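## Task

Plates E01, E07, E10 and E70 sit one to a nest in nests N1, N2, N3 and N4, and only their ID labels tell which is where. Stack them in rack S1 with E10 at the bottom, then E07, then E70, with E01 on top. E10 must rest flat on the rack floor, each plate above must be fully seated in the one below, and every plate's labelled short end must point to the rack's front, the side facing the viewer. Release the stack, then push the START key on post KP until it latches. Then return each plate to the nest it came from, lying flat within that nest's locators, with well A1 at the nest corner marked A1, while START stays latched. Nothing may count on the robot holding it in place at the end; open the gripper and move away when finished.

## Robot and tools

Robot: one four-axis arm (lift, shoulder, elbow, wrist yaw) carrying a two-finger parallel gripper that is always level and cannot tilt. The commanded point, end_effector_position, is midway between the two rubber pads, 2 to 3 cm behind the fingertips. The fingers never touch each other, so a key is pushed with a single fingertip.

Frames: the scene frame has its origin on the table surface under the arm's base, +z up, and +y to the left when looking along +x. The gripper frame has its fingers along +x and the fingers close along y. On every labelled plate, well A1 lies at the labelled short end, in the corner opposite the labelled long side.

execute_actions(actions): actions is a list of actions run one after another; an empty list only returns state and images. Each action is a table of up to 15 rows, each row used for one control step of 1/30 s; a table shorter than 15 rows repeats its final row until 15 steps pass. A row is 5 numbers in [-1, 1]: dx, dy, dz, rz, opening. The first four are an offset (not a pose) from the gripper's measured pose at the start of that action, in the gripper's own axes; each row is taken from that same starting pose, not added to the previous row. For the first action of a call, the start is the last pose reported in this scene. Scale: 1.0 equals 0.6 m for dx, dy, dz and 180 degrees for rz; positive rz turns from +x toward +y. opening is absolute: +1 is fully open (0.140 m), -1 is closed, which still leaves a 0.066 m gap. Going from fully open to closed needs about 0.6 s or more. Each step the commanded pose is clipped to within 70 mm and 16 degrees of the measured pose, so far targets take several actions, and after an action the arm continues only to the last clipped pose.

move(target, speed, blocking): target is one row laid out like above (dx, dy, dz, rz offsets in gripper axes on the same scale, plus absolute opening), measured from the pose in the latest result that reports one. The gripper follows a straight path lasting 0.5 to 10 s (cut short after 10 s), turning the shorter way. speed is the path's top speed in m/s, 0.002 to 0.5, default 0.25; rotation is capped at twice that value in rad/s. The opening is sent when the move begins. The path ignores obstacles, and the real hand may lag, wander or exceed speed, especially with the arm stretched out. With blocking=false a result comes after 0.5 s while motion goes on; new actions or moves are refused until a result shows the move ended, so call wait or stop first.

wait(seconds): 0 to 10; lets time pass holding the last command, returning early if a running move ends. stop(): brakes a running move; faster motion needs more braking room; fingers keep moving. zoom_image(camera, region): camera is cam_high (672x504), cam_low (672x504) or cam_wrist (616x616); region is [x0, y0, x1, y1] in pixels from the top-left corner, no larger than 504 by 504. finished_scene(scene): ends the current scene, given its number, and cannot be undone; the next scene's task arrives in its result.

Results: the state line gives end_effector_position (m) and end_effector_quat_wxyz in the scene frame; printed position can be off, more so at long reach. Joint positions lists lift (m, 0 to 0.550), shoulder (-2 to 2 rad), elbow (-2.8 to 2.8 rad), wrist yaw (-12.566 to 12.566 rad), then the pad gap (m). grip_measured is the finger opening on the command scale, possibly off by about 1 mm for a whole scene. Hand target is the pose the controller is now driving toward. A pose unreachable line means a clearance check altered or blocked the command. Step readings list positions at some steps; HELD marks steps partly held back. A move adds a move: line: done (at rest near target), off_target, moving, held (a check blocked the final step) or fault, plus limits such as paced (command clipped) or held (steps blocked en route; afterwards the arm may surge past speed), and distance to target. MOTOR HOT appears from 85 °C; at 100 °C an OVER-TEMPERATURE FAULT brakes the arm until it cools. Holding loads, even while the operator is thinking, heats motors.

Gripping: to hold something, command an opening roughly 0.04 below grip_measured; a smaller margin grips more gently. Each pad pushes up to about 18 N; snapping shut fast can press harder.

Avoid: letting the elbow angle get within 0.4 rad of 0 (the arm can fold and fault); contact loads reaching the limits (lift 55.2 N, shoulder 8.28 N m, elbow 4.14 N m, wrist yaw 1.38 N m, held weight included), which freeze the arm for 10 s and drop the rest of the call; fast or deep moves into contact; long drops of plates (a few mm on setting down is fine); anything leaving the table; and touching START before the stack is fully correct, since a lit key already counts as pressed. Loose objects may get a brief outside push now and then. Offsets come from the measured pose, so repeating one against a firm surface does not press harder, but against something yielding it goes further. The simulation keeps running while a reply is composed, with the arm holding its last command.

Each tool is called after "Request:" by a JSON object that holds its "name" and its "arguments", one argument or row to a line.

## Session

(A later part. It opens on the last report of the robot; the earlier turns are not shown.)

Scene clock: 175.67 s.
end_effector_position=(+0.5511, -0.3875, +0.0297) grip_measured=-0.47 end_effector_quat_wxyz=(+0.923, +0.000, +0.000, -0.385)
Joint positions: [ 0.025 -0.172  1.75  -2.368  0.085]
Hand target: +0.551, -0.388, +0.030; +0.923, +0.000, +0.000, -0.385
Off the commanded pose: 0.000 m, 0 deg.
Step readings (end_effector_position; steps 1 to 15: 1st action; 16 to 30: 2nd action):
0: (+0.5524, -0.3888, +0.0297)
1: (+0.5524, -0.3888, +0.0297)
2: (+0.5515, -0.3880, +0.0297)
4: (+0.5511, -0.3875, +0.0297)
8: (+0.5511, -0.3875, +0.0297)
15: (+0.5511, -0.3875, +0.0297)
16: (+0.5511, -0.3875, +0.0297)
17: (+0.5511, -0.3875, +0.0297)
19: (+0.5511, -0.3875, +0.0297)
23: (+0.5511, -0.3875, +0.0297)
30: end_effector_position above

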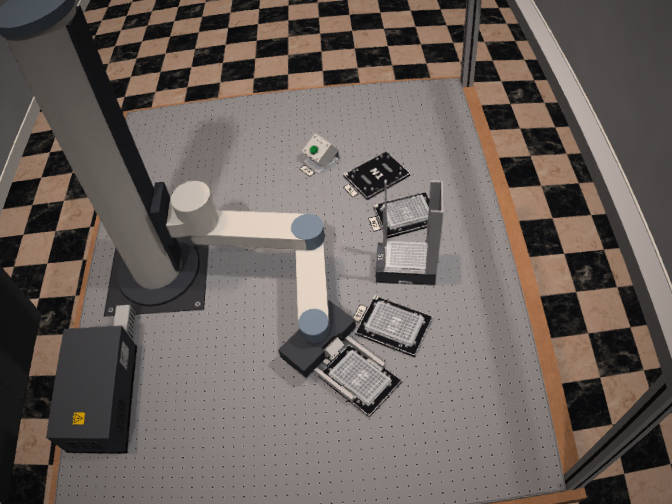

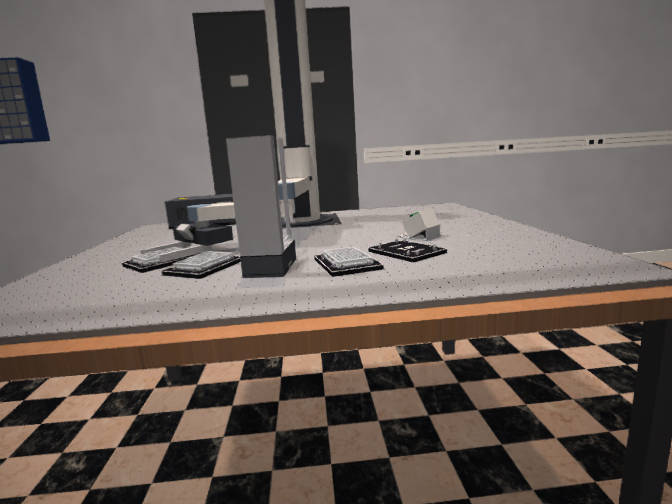

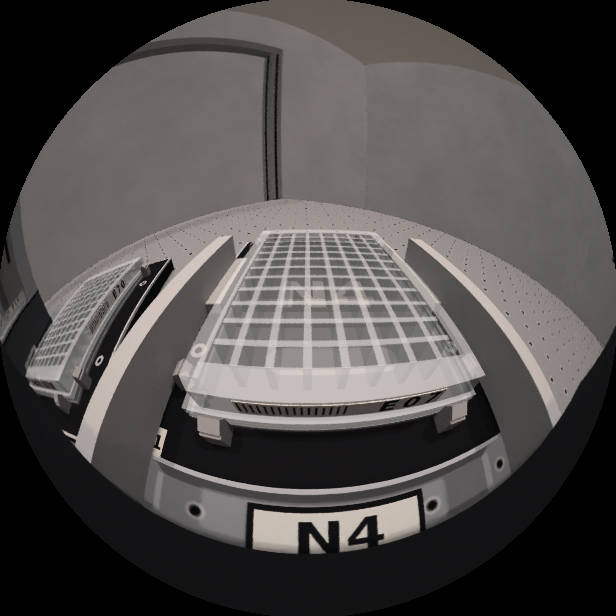

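Request:
{"name": "execute_actions", "arguments": {
  "actions": [
    [[0,0,0,0,0.1]]
  ]
}}

Request:
{"name": "move", "arguments": {
  "target": [-0.22,0,0,0,0.1]
}}

Request:
{"name": "zoom_image", "arguments": {
  "camera": "cam_wrist",
  "region": [240, 180, 400, 290]
}}

Request:
{"name": "move", "arguments": {
  "target": [0.01,-0.24,-0.05,-0.1,0.1]
}}

Request:
{"name": "move", "arguments": {
  "target": [0.14,0,-0.005,0,0.1]
}}

Scene clock: 203.77 s.
end_effector_position=(+0.7103, -0.0776, +0.0840) grip_measured=+0.10 end_effector_quat_wxyz=(+0.997, +0.000, +0.000, -0.079)
Joint positions: [ 0.079  0.49   1.756 -2.403  0.107]
Hand target: +0.710, -0.078, +0.084; +0.997, +0.000, +0.000, -0.079
Off the commanded pose: 0.000 m, 0 deg.
Step readings (end_effector_position):
0: (+0.7103, -0.0776, +0.0839)
1: (+0.7103, -0.0776, +0.0839)
2: (+0.7103, -0.0776, +0.0840)
4: (+0.7103, -0.0776, +0.0840)
8: (+0.7103, -0.0776, +0.0840)
15: end_effector_position above

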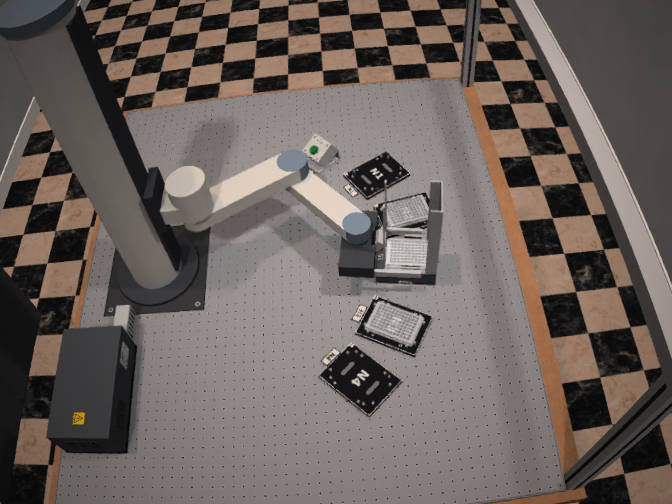

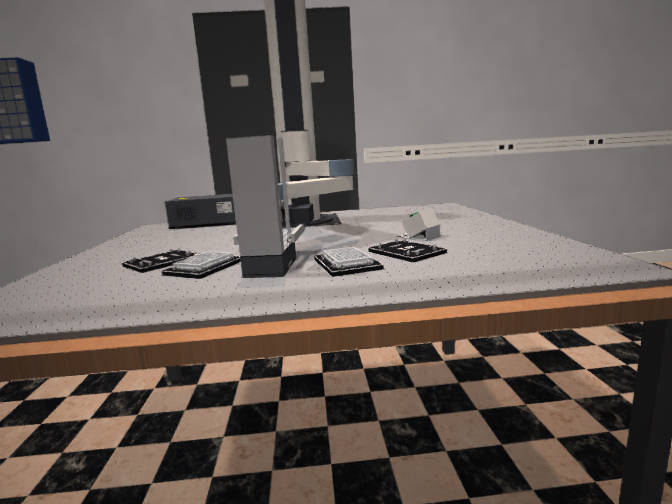

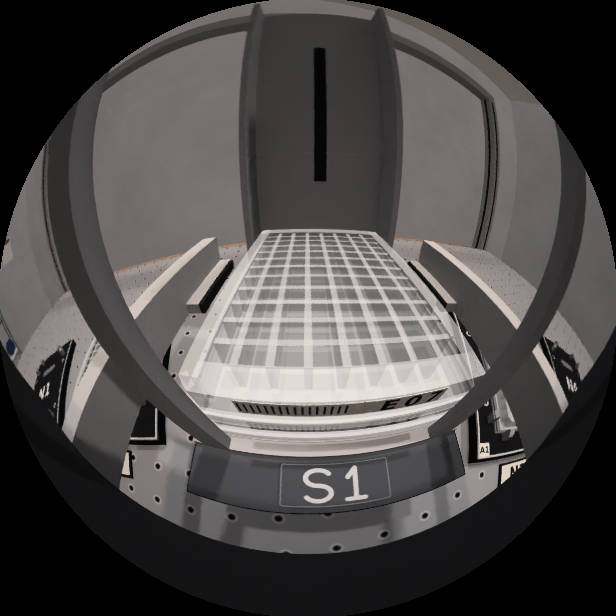

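Scene clock: 204.70 s.
end_effector_position=(+0.5799, -0.0569, +0.0840) grip_measured=+0.10 end_effector_quat_wxyz=(+0.997, +0.000, +0.000, -0.079)
Joint positions: [ 0.079  0.774  1.077 -2.009  0.107]
Hand target: +0.580, -0.057, +0.084; +0.997, +0.000, +0.000, -0.079
Off the commanded pose: 0.000 m, 0 deg.
move: done

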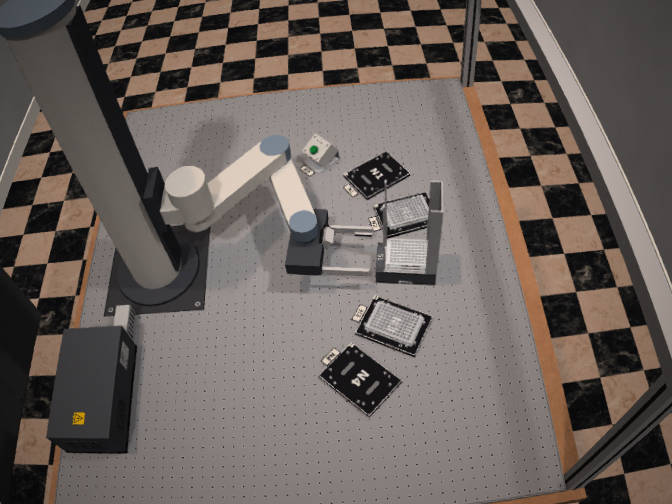

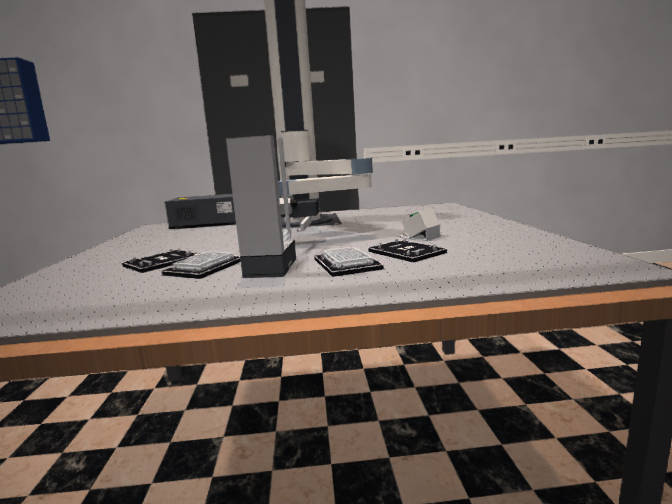

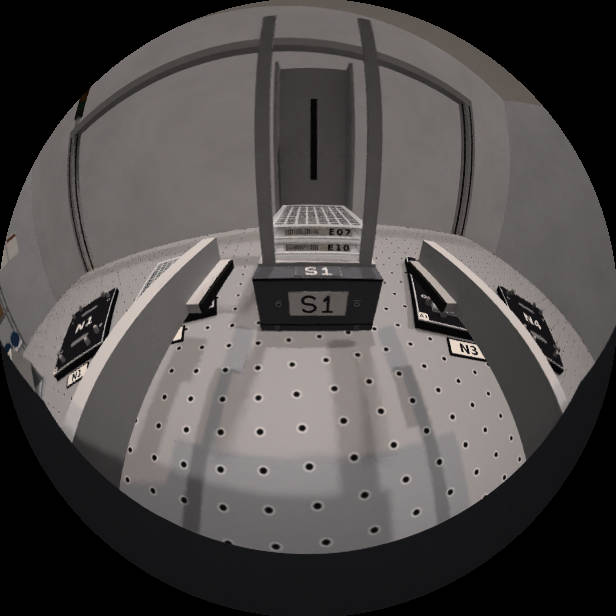

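Region (240, 180, 400, 290) of cam_wrist's 616x616 image, scaled by 3.150, with more detail than that image has; it fills the top 346 rows of this view, and the rest is white.

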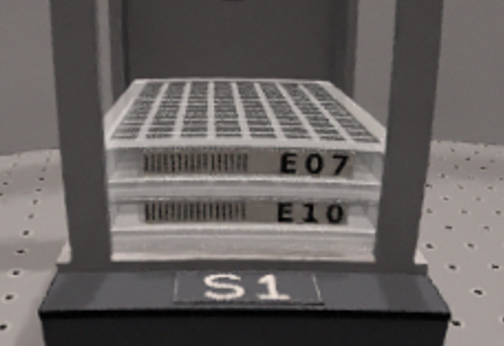

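Scene clock: 215.33 s.
end_effector_position=(+0.5666, -0.1553, +0.0620) grip_measured=+0.10 end_effector_quat_wxyz=(+0.985, +0.000, +0.000, -0.173)
Joint positions: [ 0.057  0.491  1.134 -1.973  0.107]
Hand target: +0.567, -0.155, +0.062; +0.985, +0.000, +0.000, -0.173
Off the commanded pose: 0.046 m, 7 deg.
TORQUE FAULT: the external load on joint 4 (wrist yaw) reached its load limit, and the arm stopped for 10 seconds. That time counts as 20 of the actions that you can send in this scene. The arm's remaining commands of this call were not run. The arm holds where it stopped, with its grip as last carried out, and accepts commands again: back off and push less far. The arm stops again, at the same cost, whenever a joint's load reaches its limit.
move: fault

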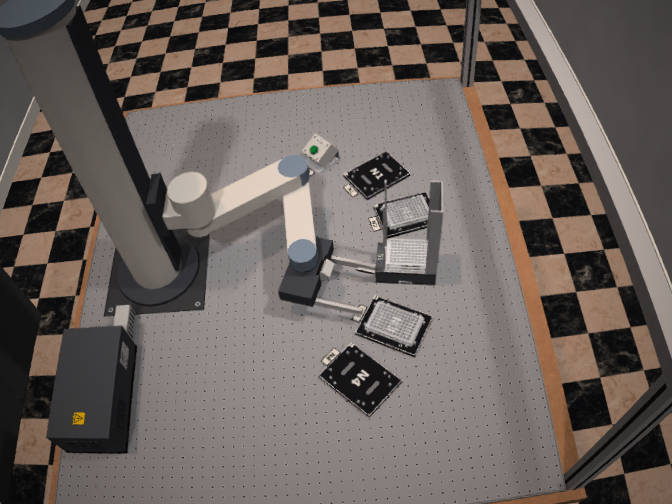

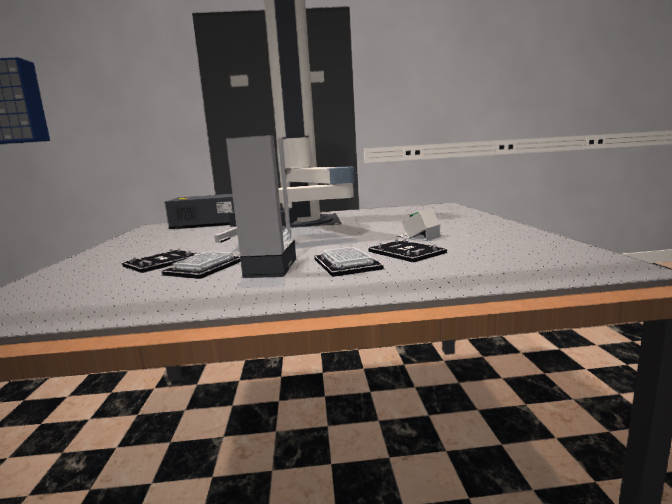

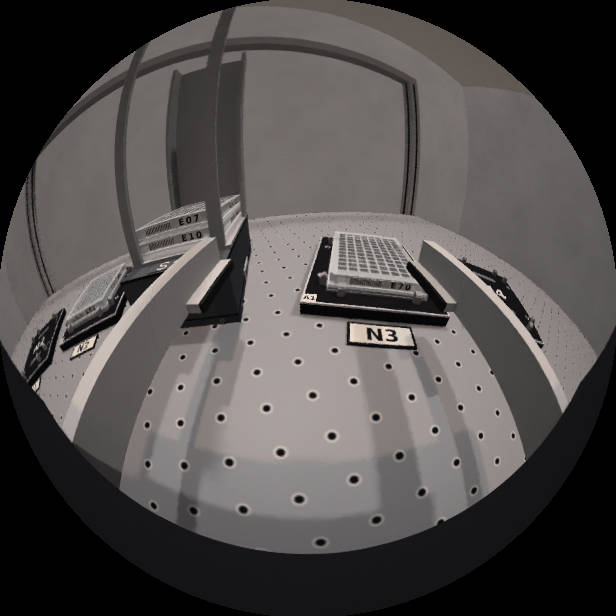

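not run: a fault stop came before this call.

Request:
{"name": "move", "arguments": {
  "target": [-0.04,-0.07,-0.012,-0.03,0.1],
  "speed": 0.1
}}

Request:
{"name": "move", "arguments": {
  "target": [0.19,-0.008,-0.005,0,0.1],
  "speed": 0.15
}}

Scene clock: 220.10 s.
end_effector_position=(+0.5296, -0.1868, +0.0548) grip_measured=+0.10 end_effector_quat_wxyz=(+0.976, +0.000, +0.000, -0.220)
Joint positions: [ 0.05   0.41   1.041 -1.894  0.107]
Hand target: +0.530, -0.187, +0.055; +0.976, +0.000, +0.000, -0.219
Off the commanded pose: 0.000 m, 0 deg.
move: done

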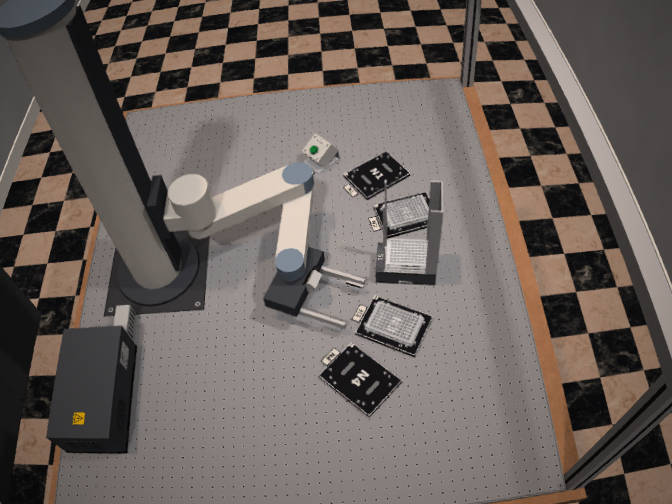

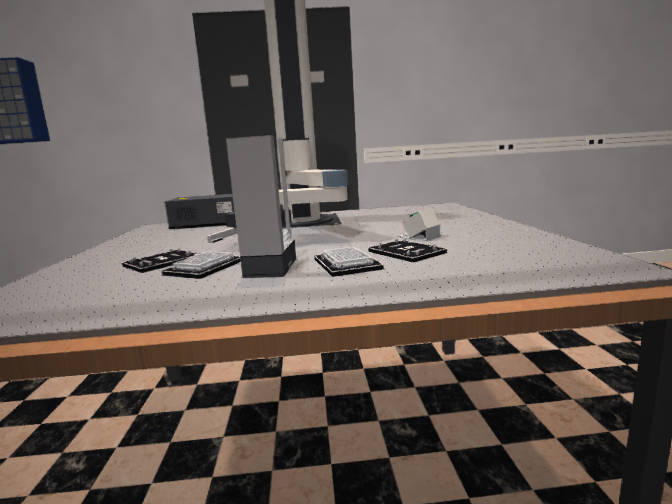

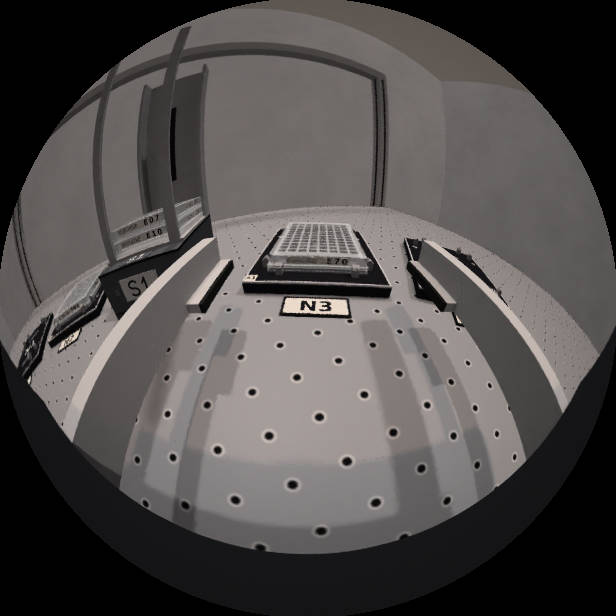

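Scene clock: 221.20 s.
end_effector_position=(+0.6306, -0.2399, +0.0518) grip_measured=+0.10 end_effector_quat_wxyz=(+0.976, +0.000, +0.000, -0.219)
Joint positions: [ 0.047  0.193  1.606 -2.241  0.107]
Hand target: +0.631, -0.240, +0.052; +0.976, +0.000, +0.000, -0.220
Off the commanded pose: 0.000 m, 0 deg.
move: done

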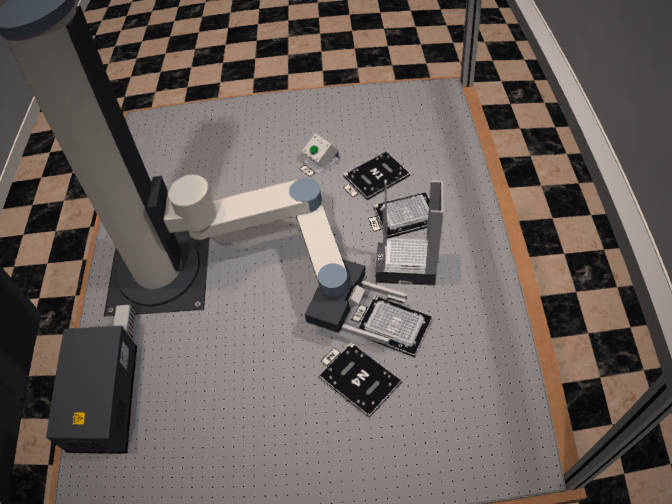

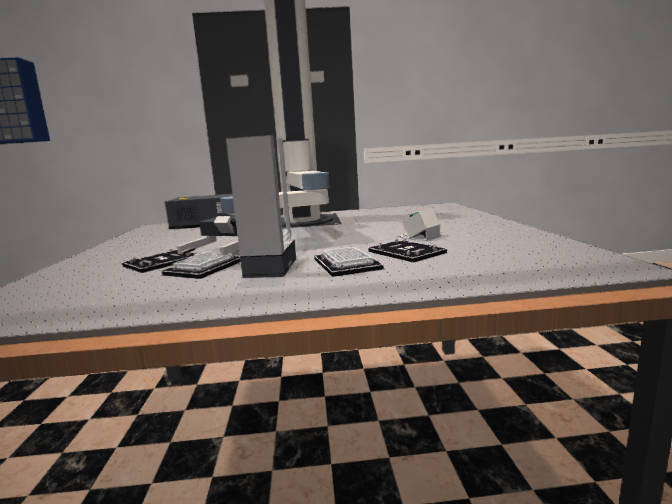

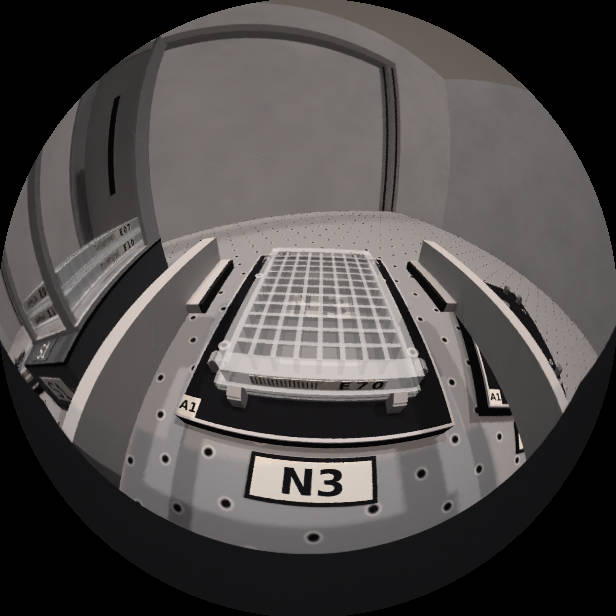

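Request:
{"name": "move", "arguments": {
  "target": [0.033,-0.001,-0.0368,-0.017,0.1],
  "speed": 0.04
}}

Scene clock: 224.33 s.
end_effector_position=(+0.6483, -0.2488, +0.0297) grip_measured=+0.10 end_effector_quat_wxyz=(+0.970, +0.000, +0.000, -0.245)
Joint positions: [ 0.025  0.165  1.719 -2.379  0.107]
Hand target: +0.648, -0.249, +0.030; +0.969, +0.000, +0.000, -0.245
Off the commanded pose: 0.000 m, 0 deg.
move: done

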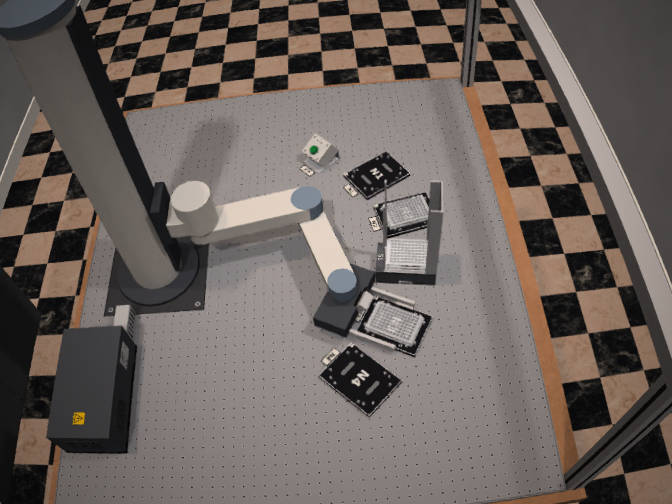

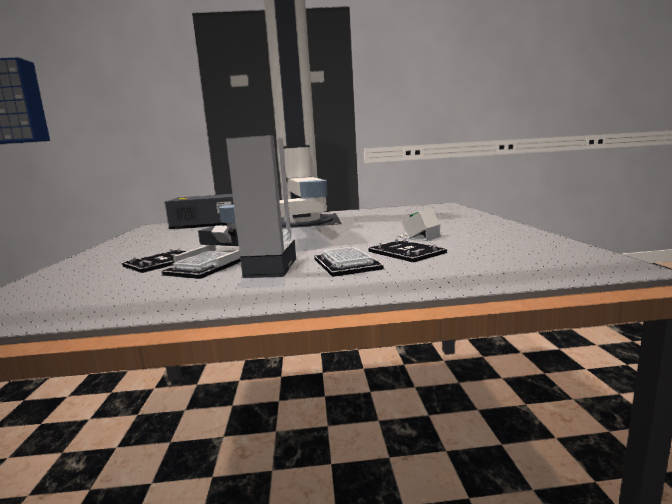

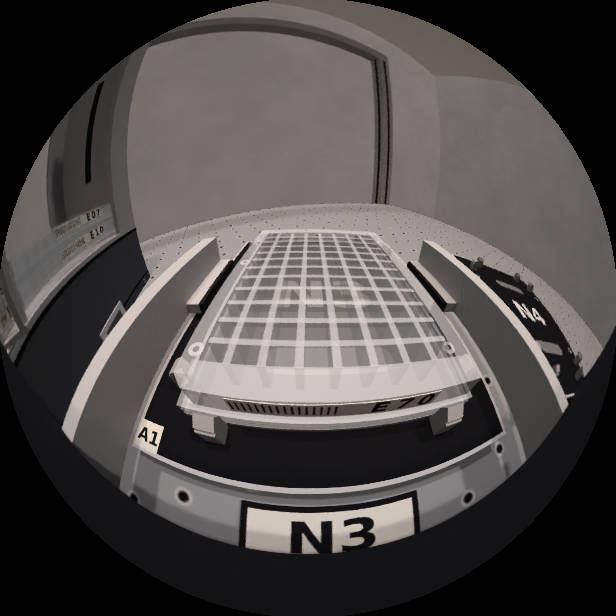

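Request:
{"name": "execute_actions", "arguments": {
  "actions": [
    [[0,0.0022,0,0,-0.4]],
    [[0,0,0,0,-0.51]]
  ]
}}

Request:
{"name": "move", "arguments": {
  "target": [0,0,0.51,0,-0.51],
  "speed": 0.3
}}

Request:
{"name": "move", "arguments": {
  "target": [-0.0449,0.2976,0,0.1082,-0.51]
}}

Request:
{"name": "move", "arguments": {
  "target": [0,0,-0.027,0,-0.51],
  "speed": 0.02
}}

Request:
{"name": "zoom_image", "arguments": {
  "camera": "cam_wrist",
  "region": [150, 200, 510, 500]
}}

Scene clock: 234.23 s.
end_effector_position=(+0.6490, -0.2475, +0.0297) grip_measured=-0.47 end_effector_quat_wxyz=(+0.970, +0.000, +0.000, -0.245)
Joint positions: [ 0.025  0.169  1.719 -2.382  0.086]
Hand target: +0.649, -0.248, +0.030; +0.970, +0.000, +0.000, -0.245
Off the commanded pose: 0.000 m, 0 deg.
Step readings (end_effector_position; steps 1 to 15: 1st action; 16 to 30: 2nd action):
0: (+0.6483, -0.2488, +0.0297)
1: (+0.6483, -0.2488, +0.0297)
2: (+0.6486, -0.2482, +0.0297)
4: (+0.6490, -0.2475, +0.0297)
8: (+0.6490, -0.2475, +0.0297)
15: (+0.6490, -0.2475, +0.0297)
16: (+0.6490, -0.2475, +0.0297)
17: (+0.6490, -0.2475, +0.0297)
19: (+0.6490, -0.2475, +0.0297)
23: (+0.6490, -0.2475, +0.0297)
30: end_effector_position above

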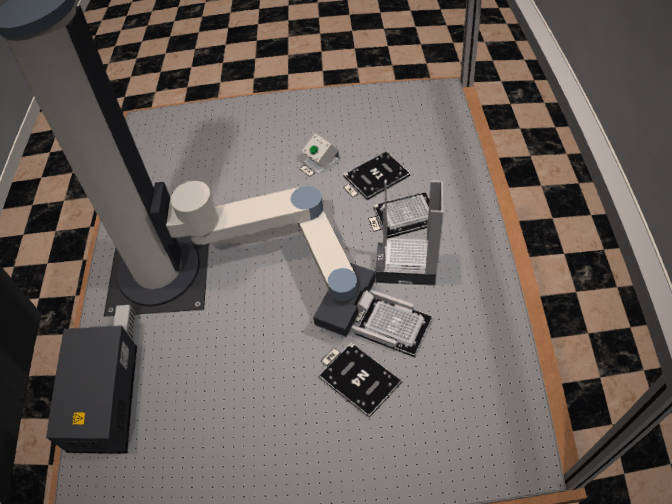

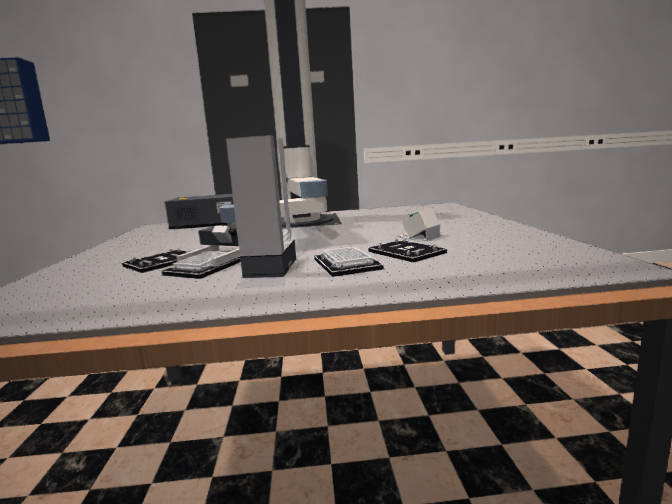

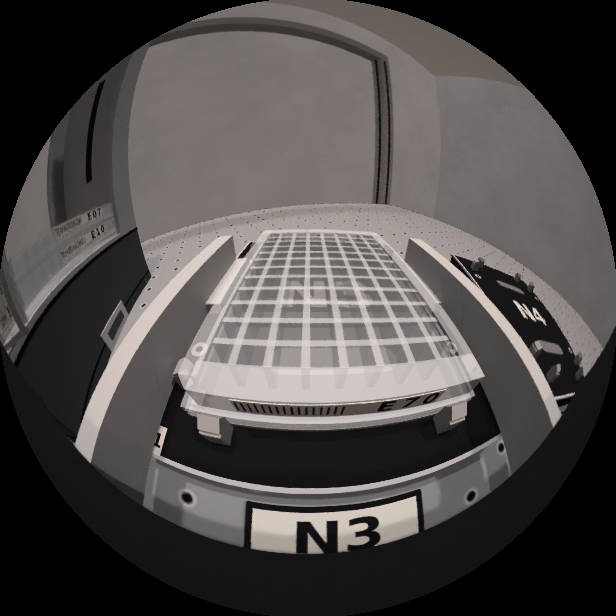

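Scene clock: 235.73 s.
end_effector_position=(+0.6490, -0.2475, +0.3357) grip_measured=-0.47 end_effector_quat_wxyz=(+0.970, +0.000, +0.000, -0.245)
Joint positions: [ 0.331  0.169  1.719 -2.382  0.086]
Hand target: +0.649, -0.248, +0.336; +0.970, +0.000, +0.000, -0.245
Off the commanded pose: 0.000 m, 0 deg.
move: done

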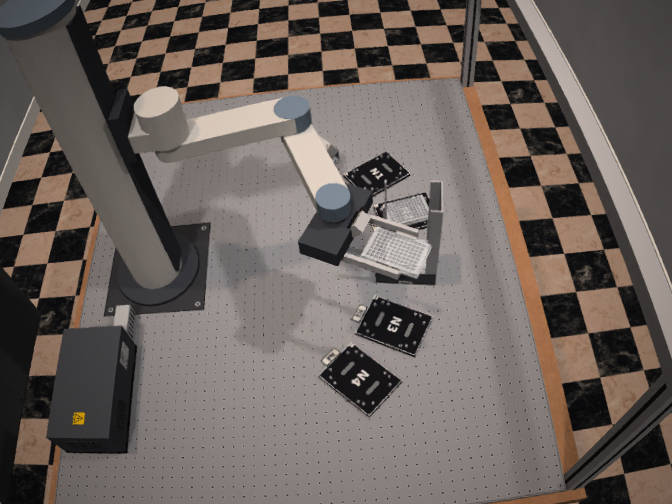

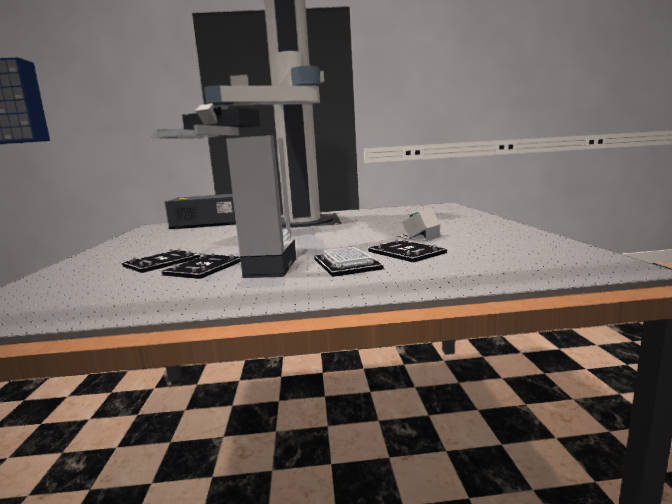

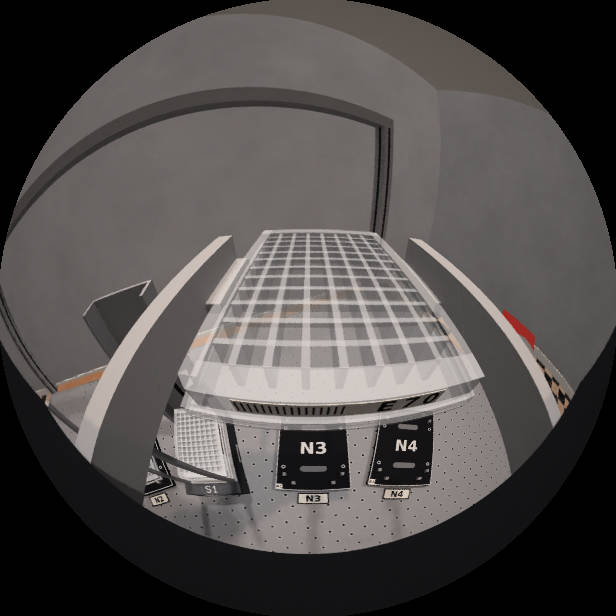

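Scene clock: 236.80 s.
end_effector_position=(+0.7102, -0.0774, +0.3357) grip_measured=-0.47 end_effector_quat_wxyz=(+0.997, +0.000, +0.000, -0.077)
Joint positions: [ 0.331  0.49   1.755 -2.398  0.086]
Hand target: +0.710, -0.078, +0.336; +0.997, +0.000, +0.000, -0.077
Off the commanded pose: 0.000 m, 0 deg.
move: done

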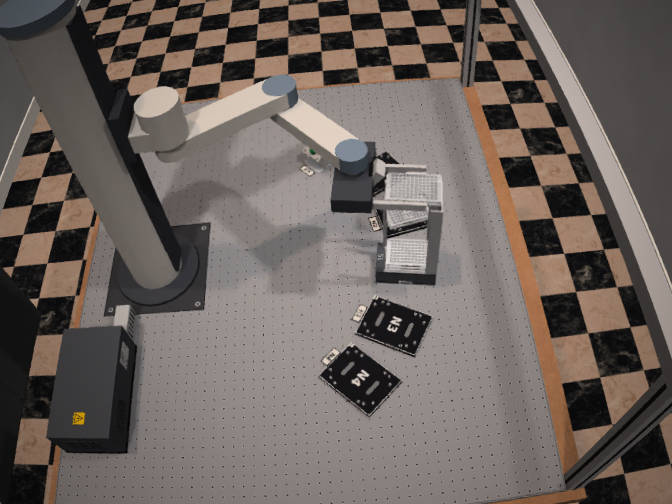

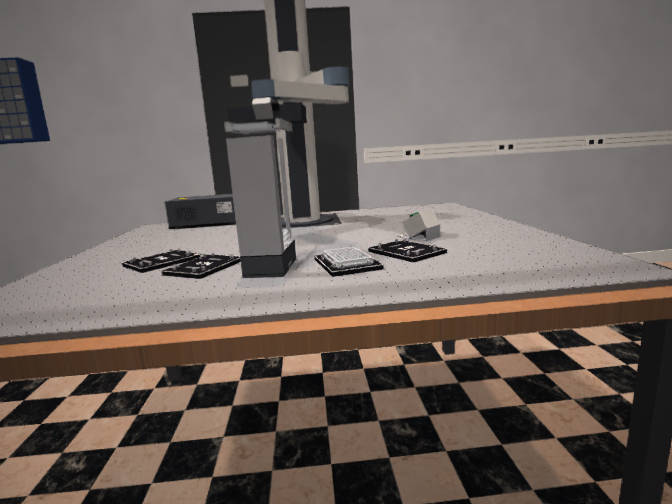

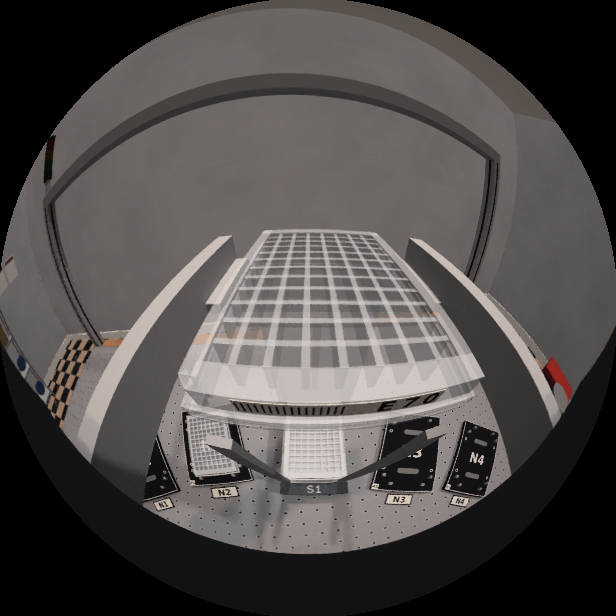

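Scene clock: 237.83 s.
end_effector_position=(+0.7102, -0.0774, +0.3195) grip_measured=-0.47 end_effector_quat_wxyz=(+0.997, +0.000, +0.000, -0.077)
Joint positions: [ 0.314  0.49   1.755 -2.398  0.086]
Hand target: +0.710, -0.077, +0.320; +0.997, +0.000, +0.000, -0.077
Off the commanded pose: 0.000 m, 0 deg.
move: done

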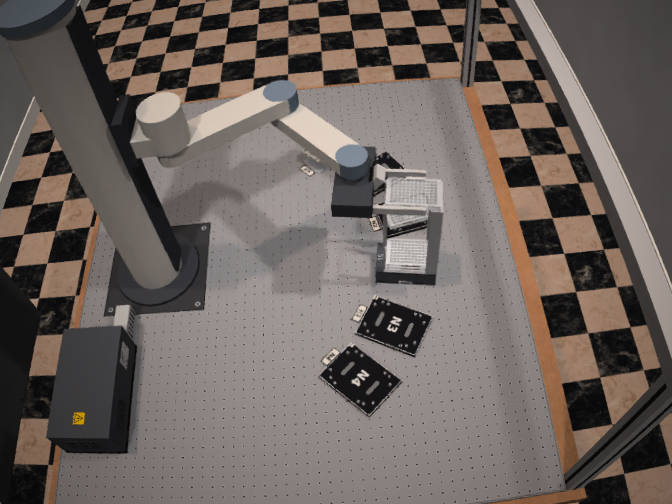

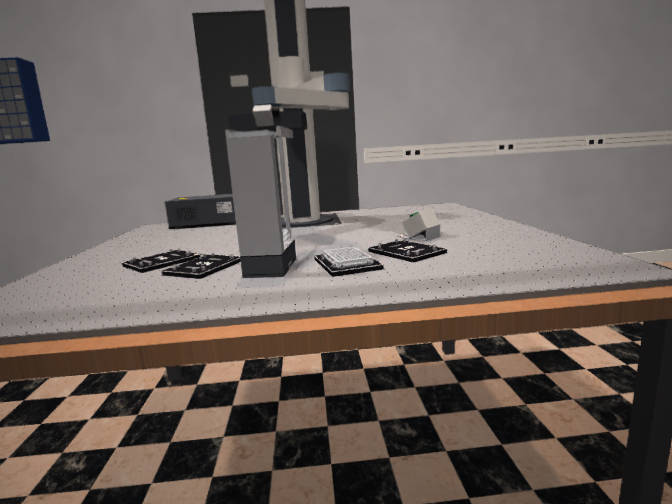

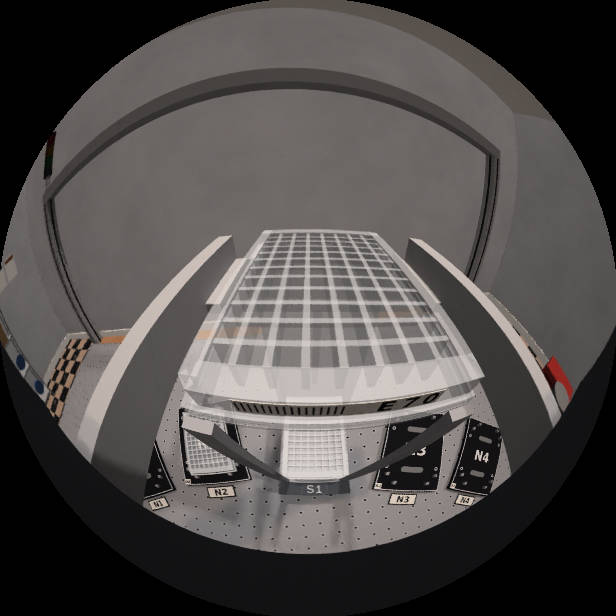

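Region (150, 200, 510, 500) of cam_wrist's 616x616 image, scaled by 1.400, with more detail than that image has.

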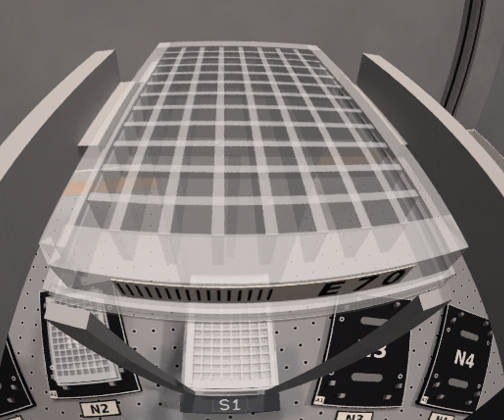

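(N3 true yaw ≈ -.50.)

Request:
{"name": "move", "arguments": {
  "target": [0,0,-0.005,0,-0.51],
  "speed": 0.015
}}

Scene clock: 241.40 s.
end_effector_position=(+0.7102, -0.0774, +0.3164) grip_measured=-0.47 end_effector_quat_wxyz=(+0.997, +0.000, +0.000, -0.077)
Joint positions: [ 0.311  0.49   1.755 -2.398  0.086]
Hand target: +0.710, -0.077, +0.316; +0.997, +0.000, +0.000, -0.077
Off the commanded pose: 0.000 m, 0 deg.
move: done

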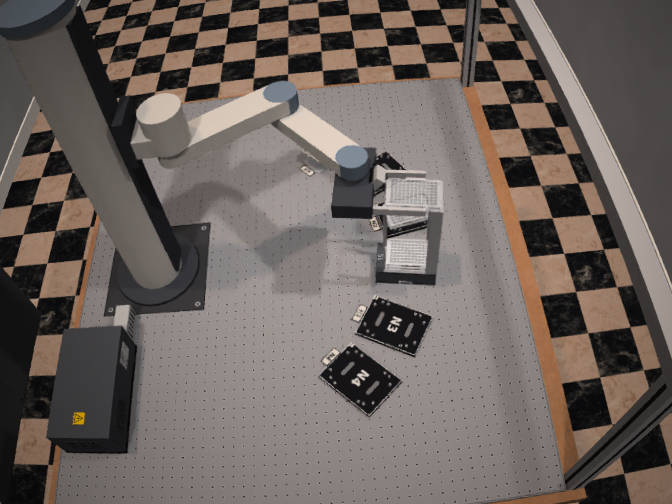

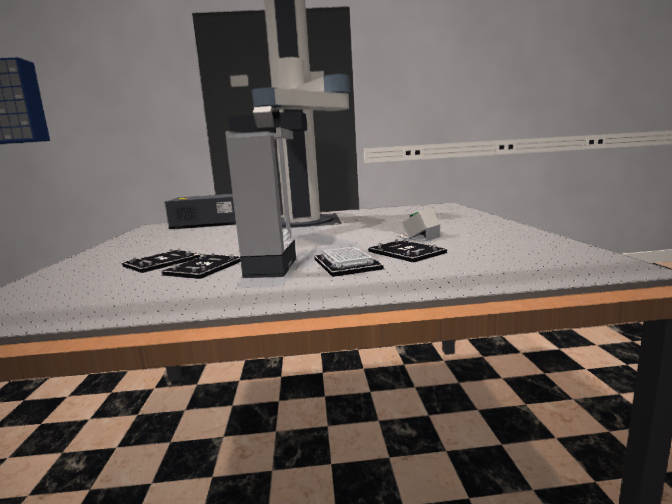

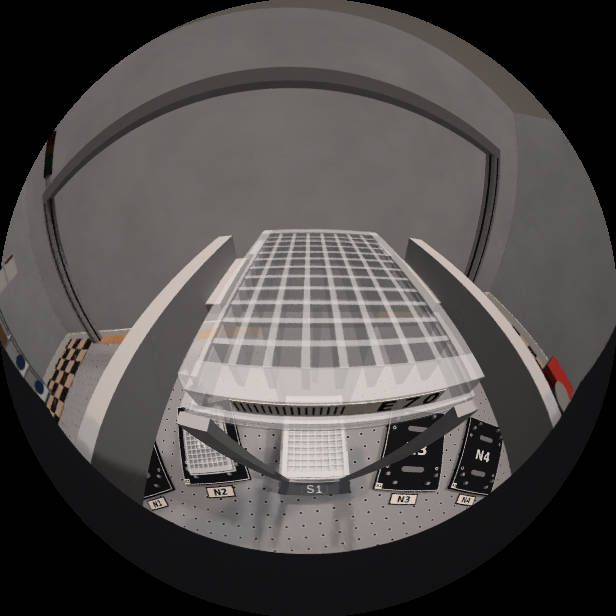

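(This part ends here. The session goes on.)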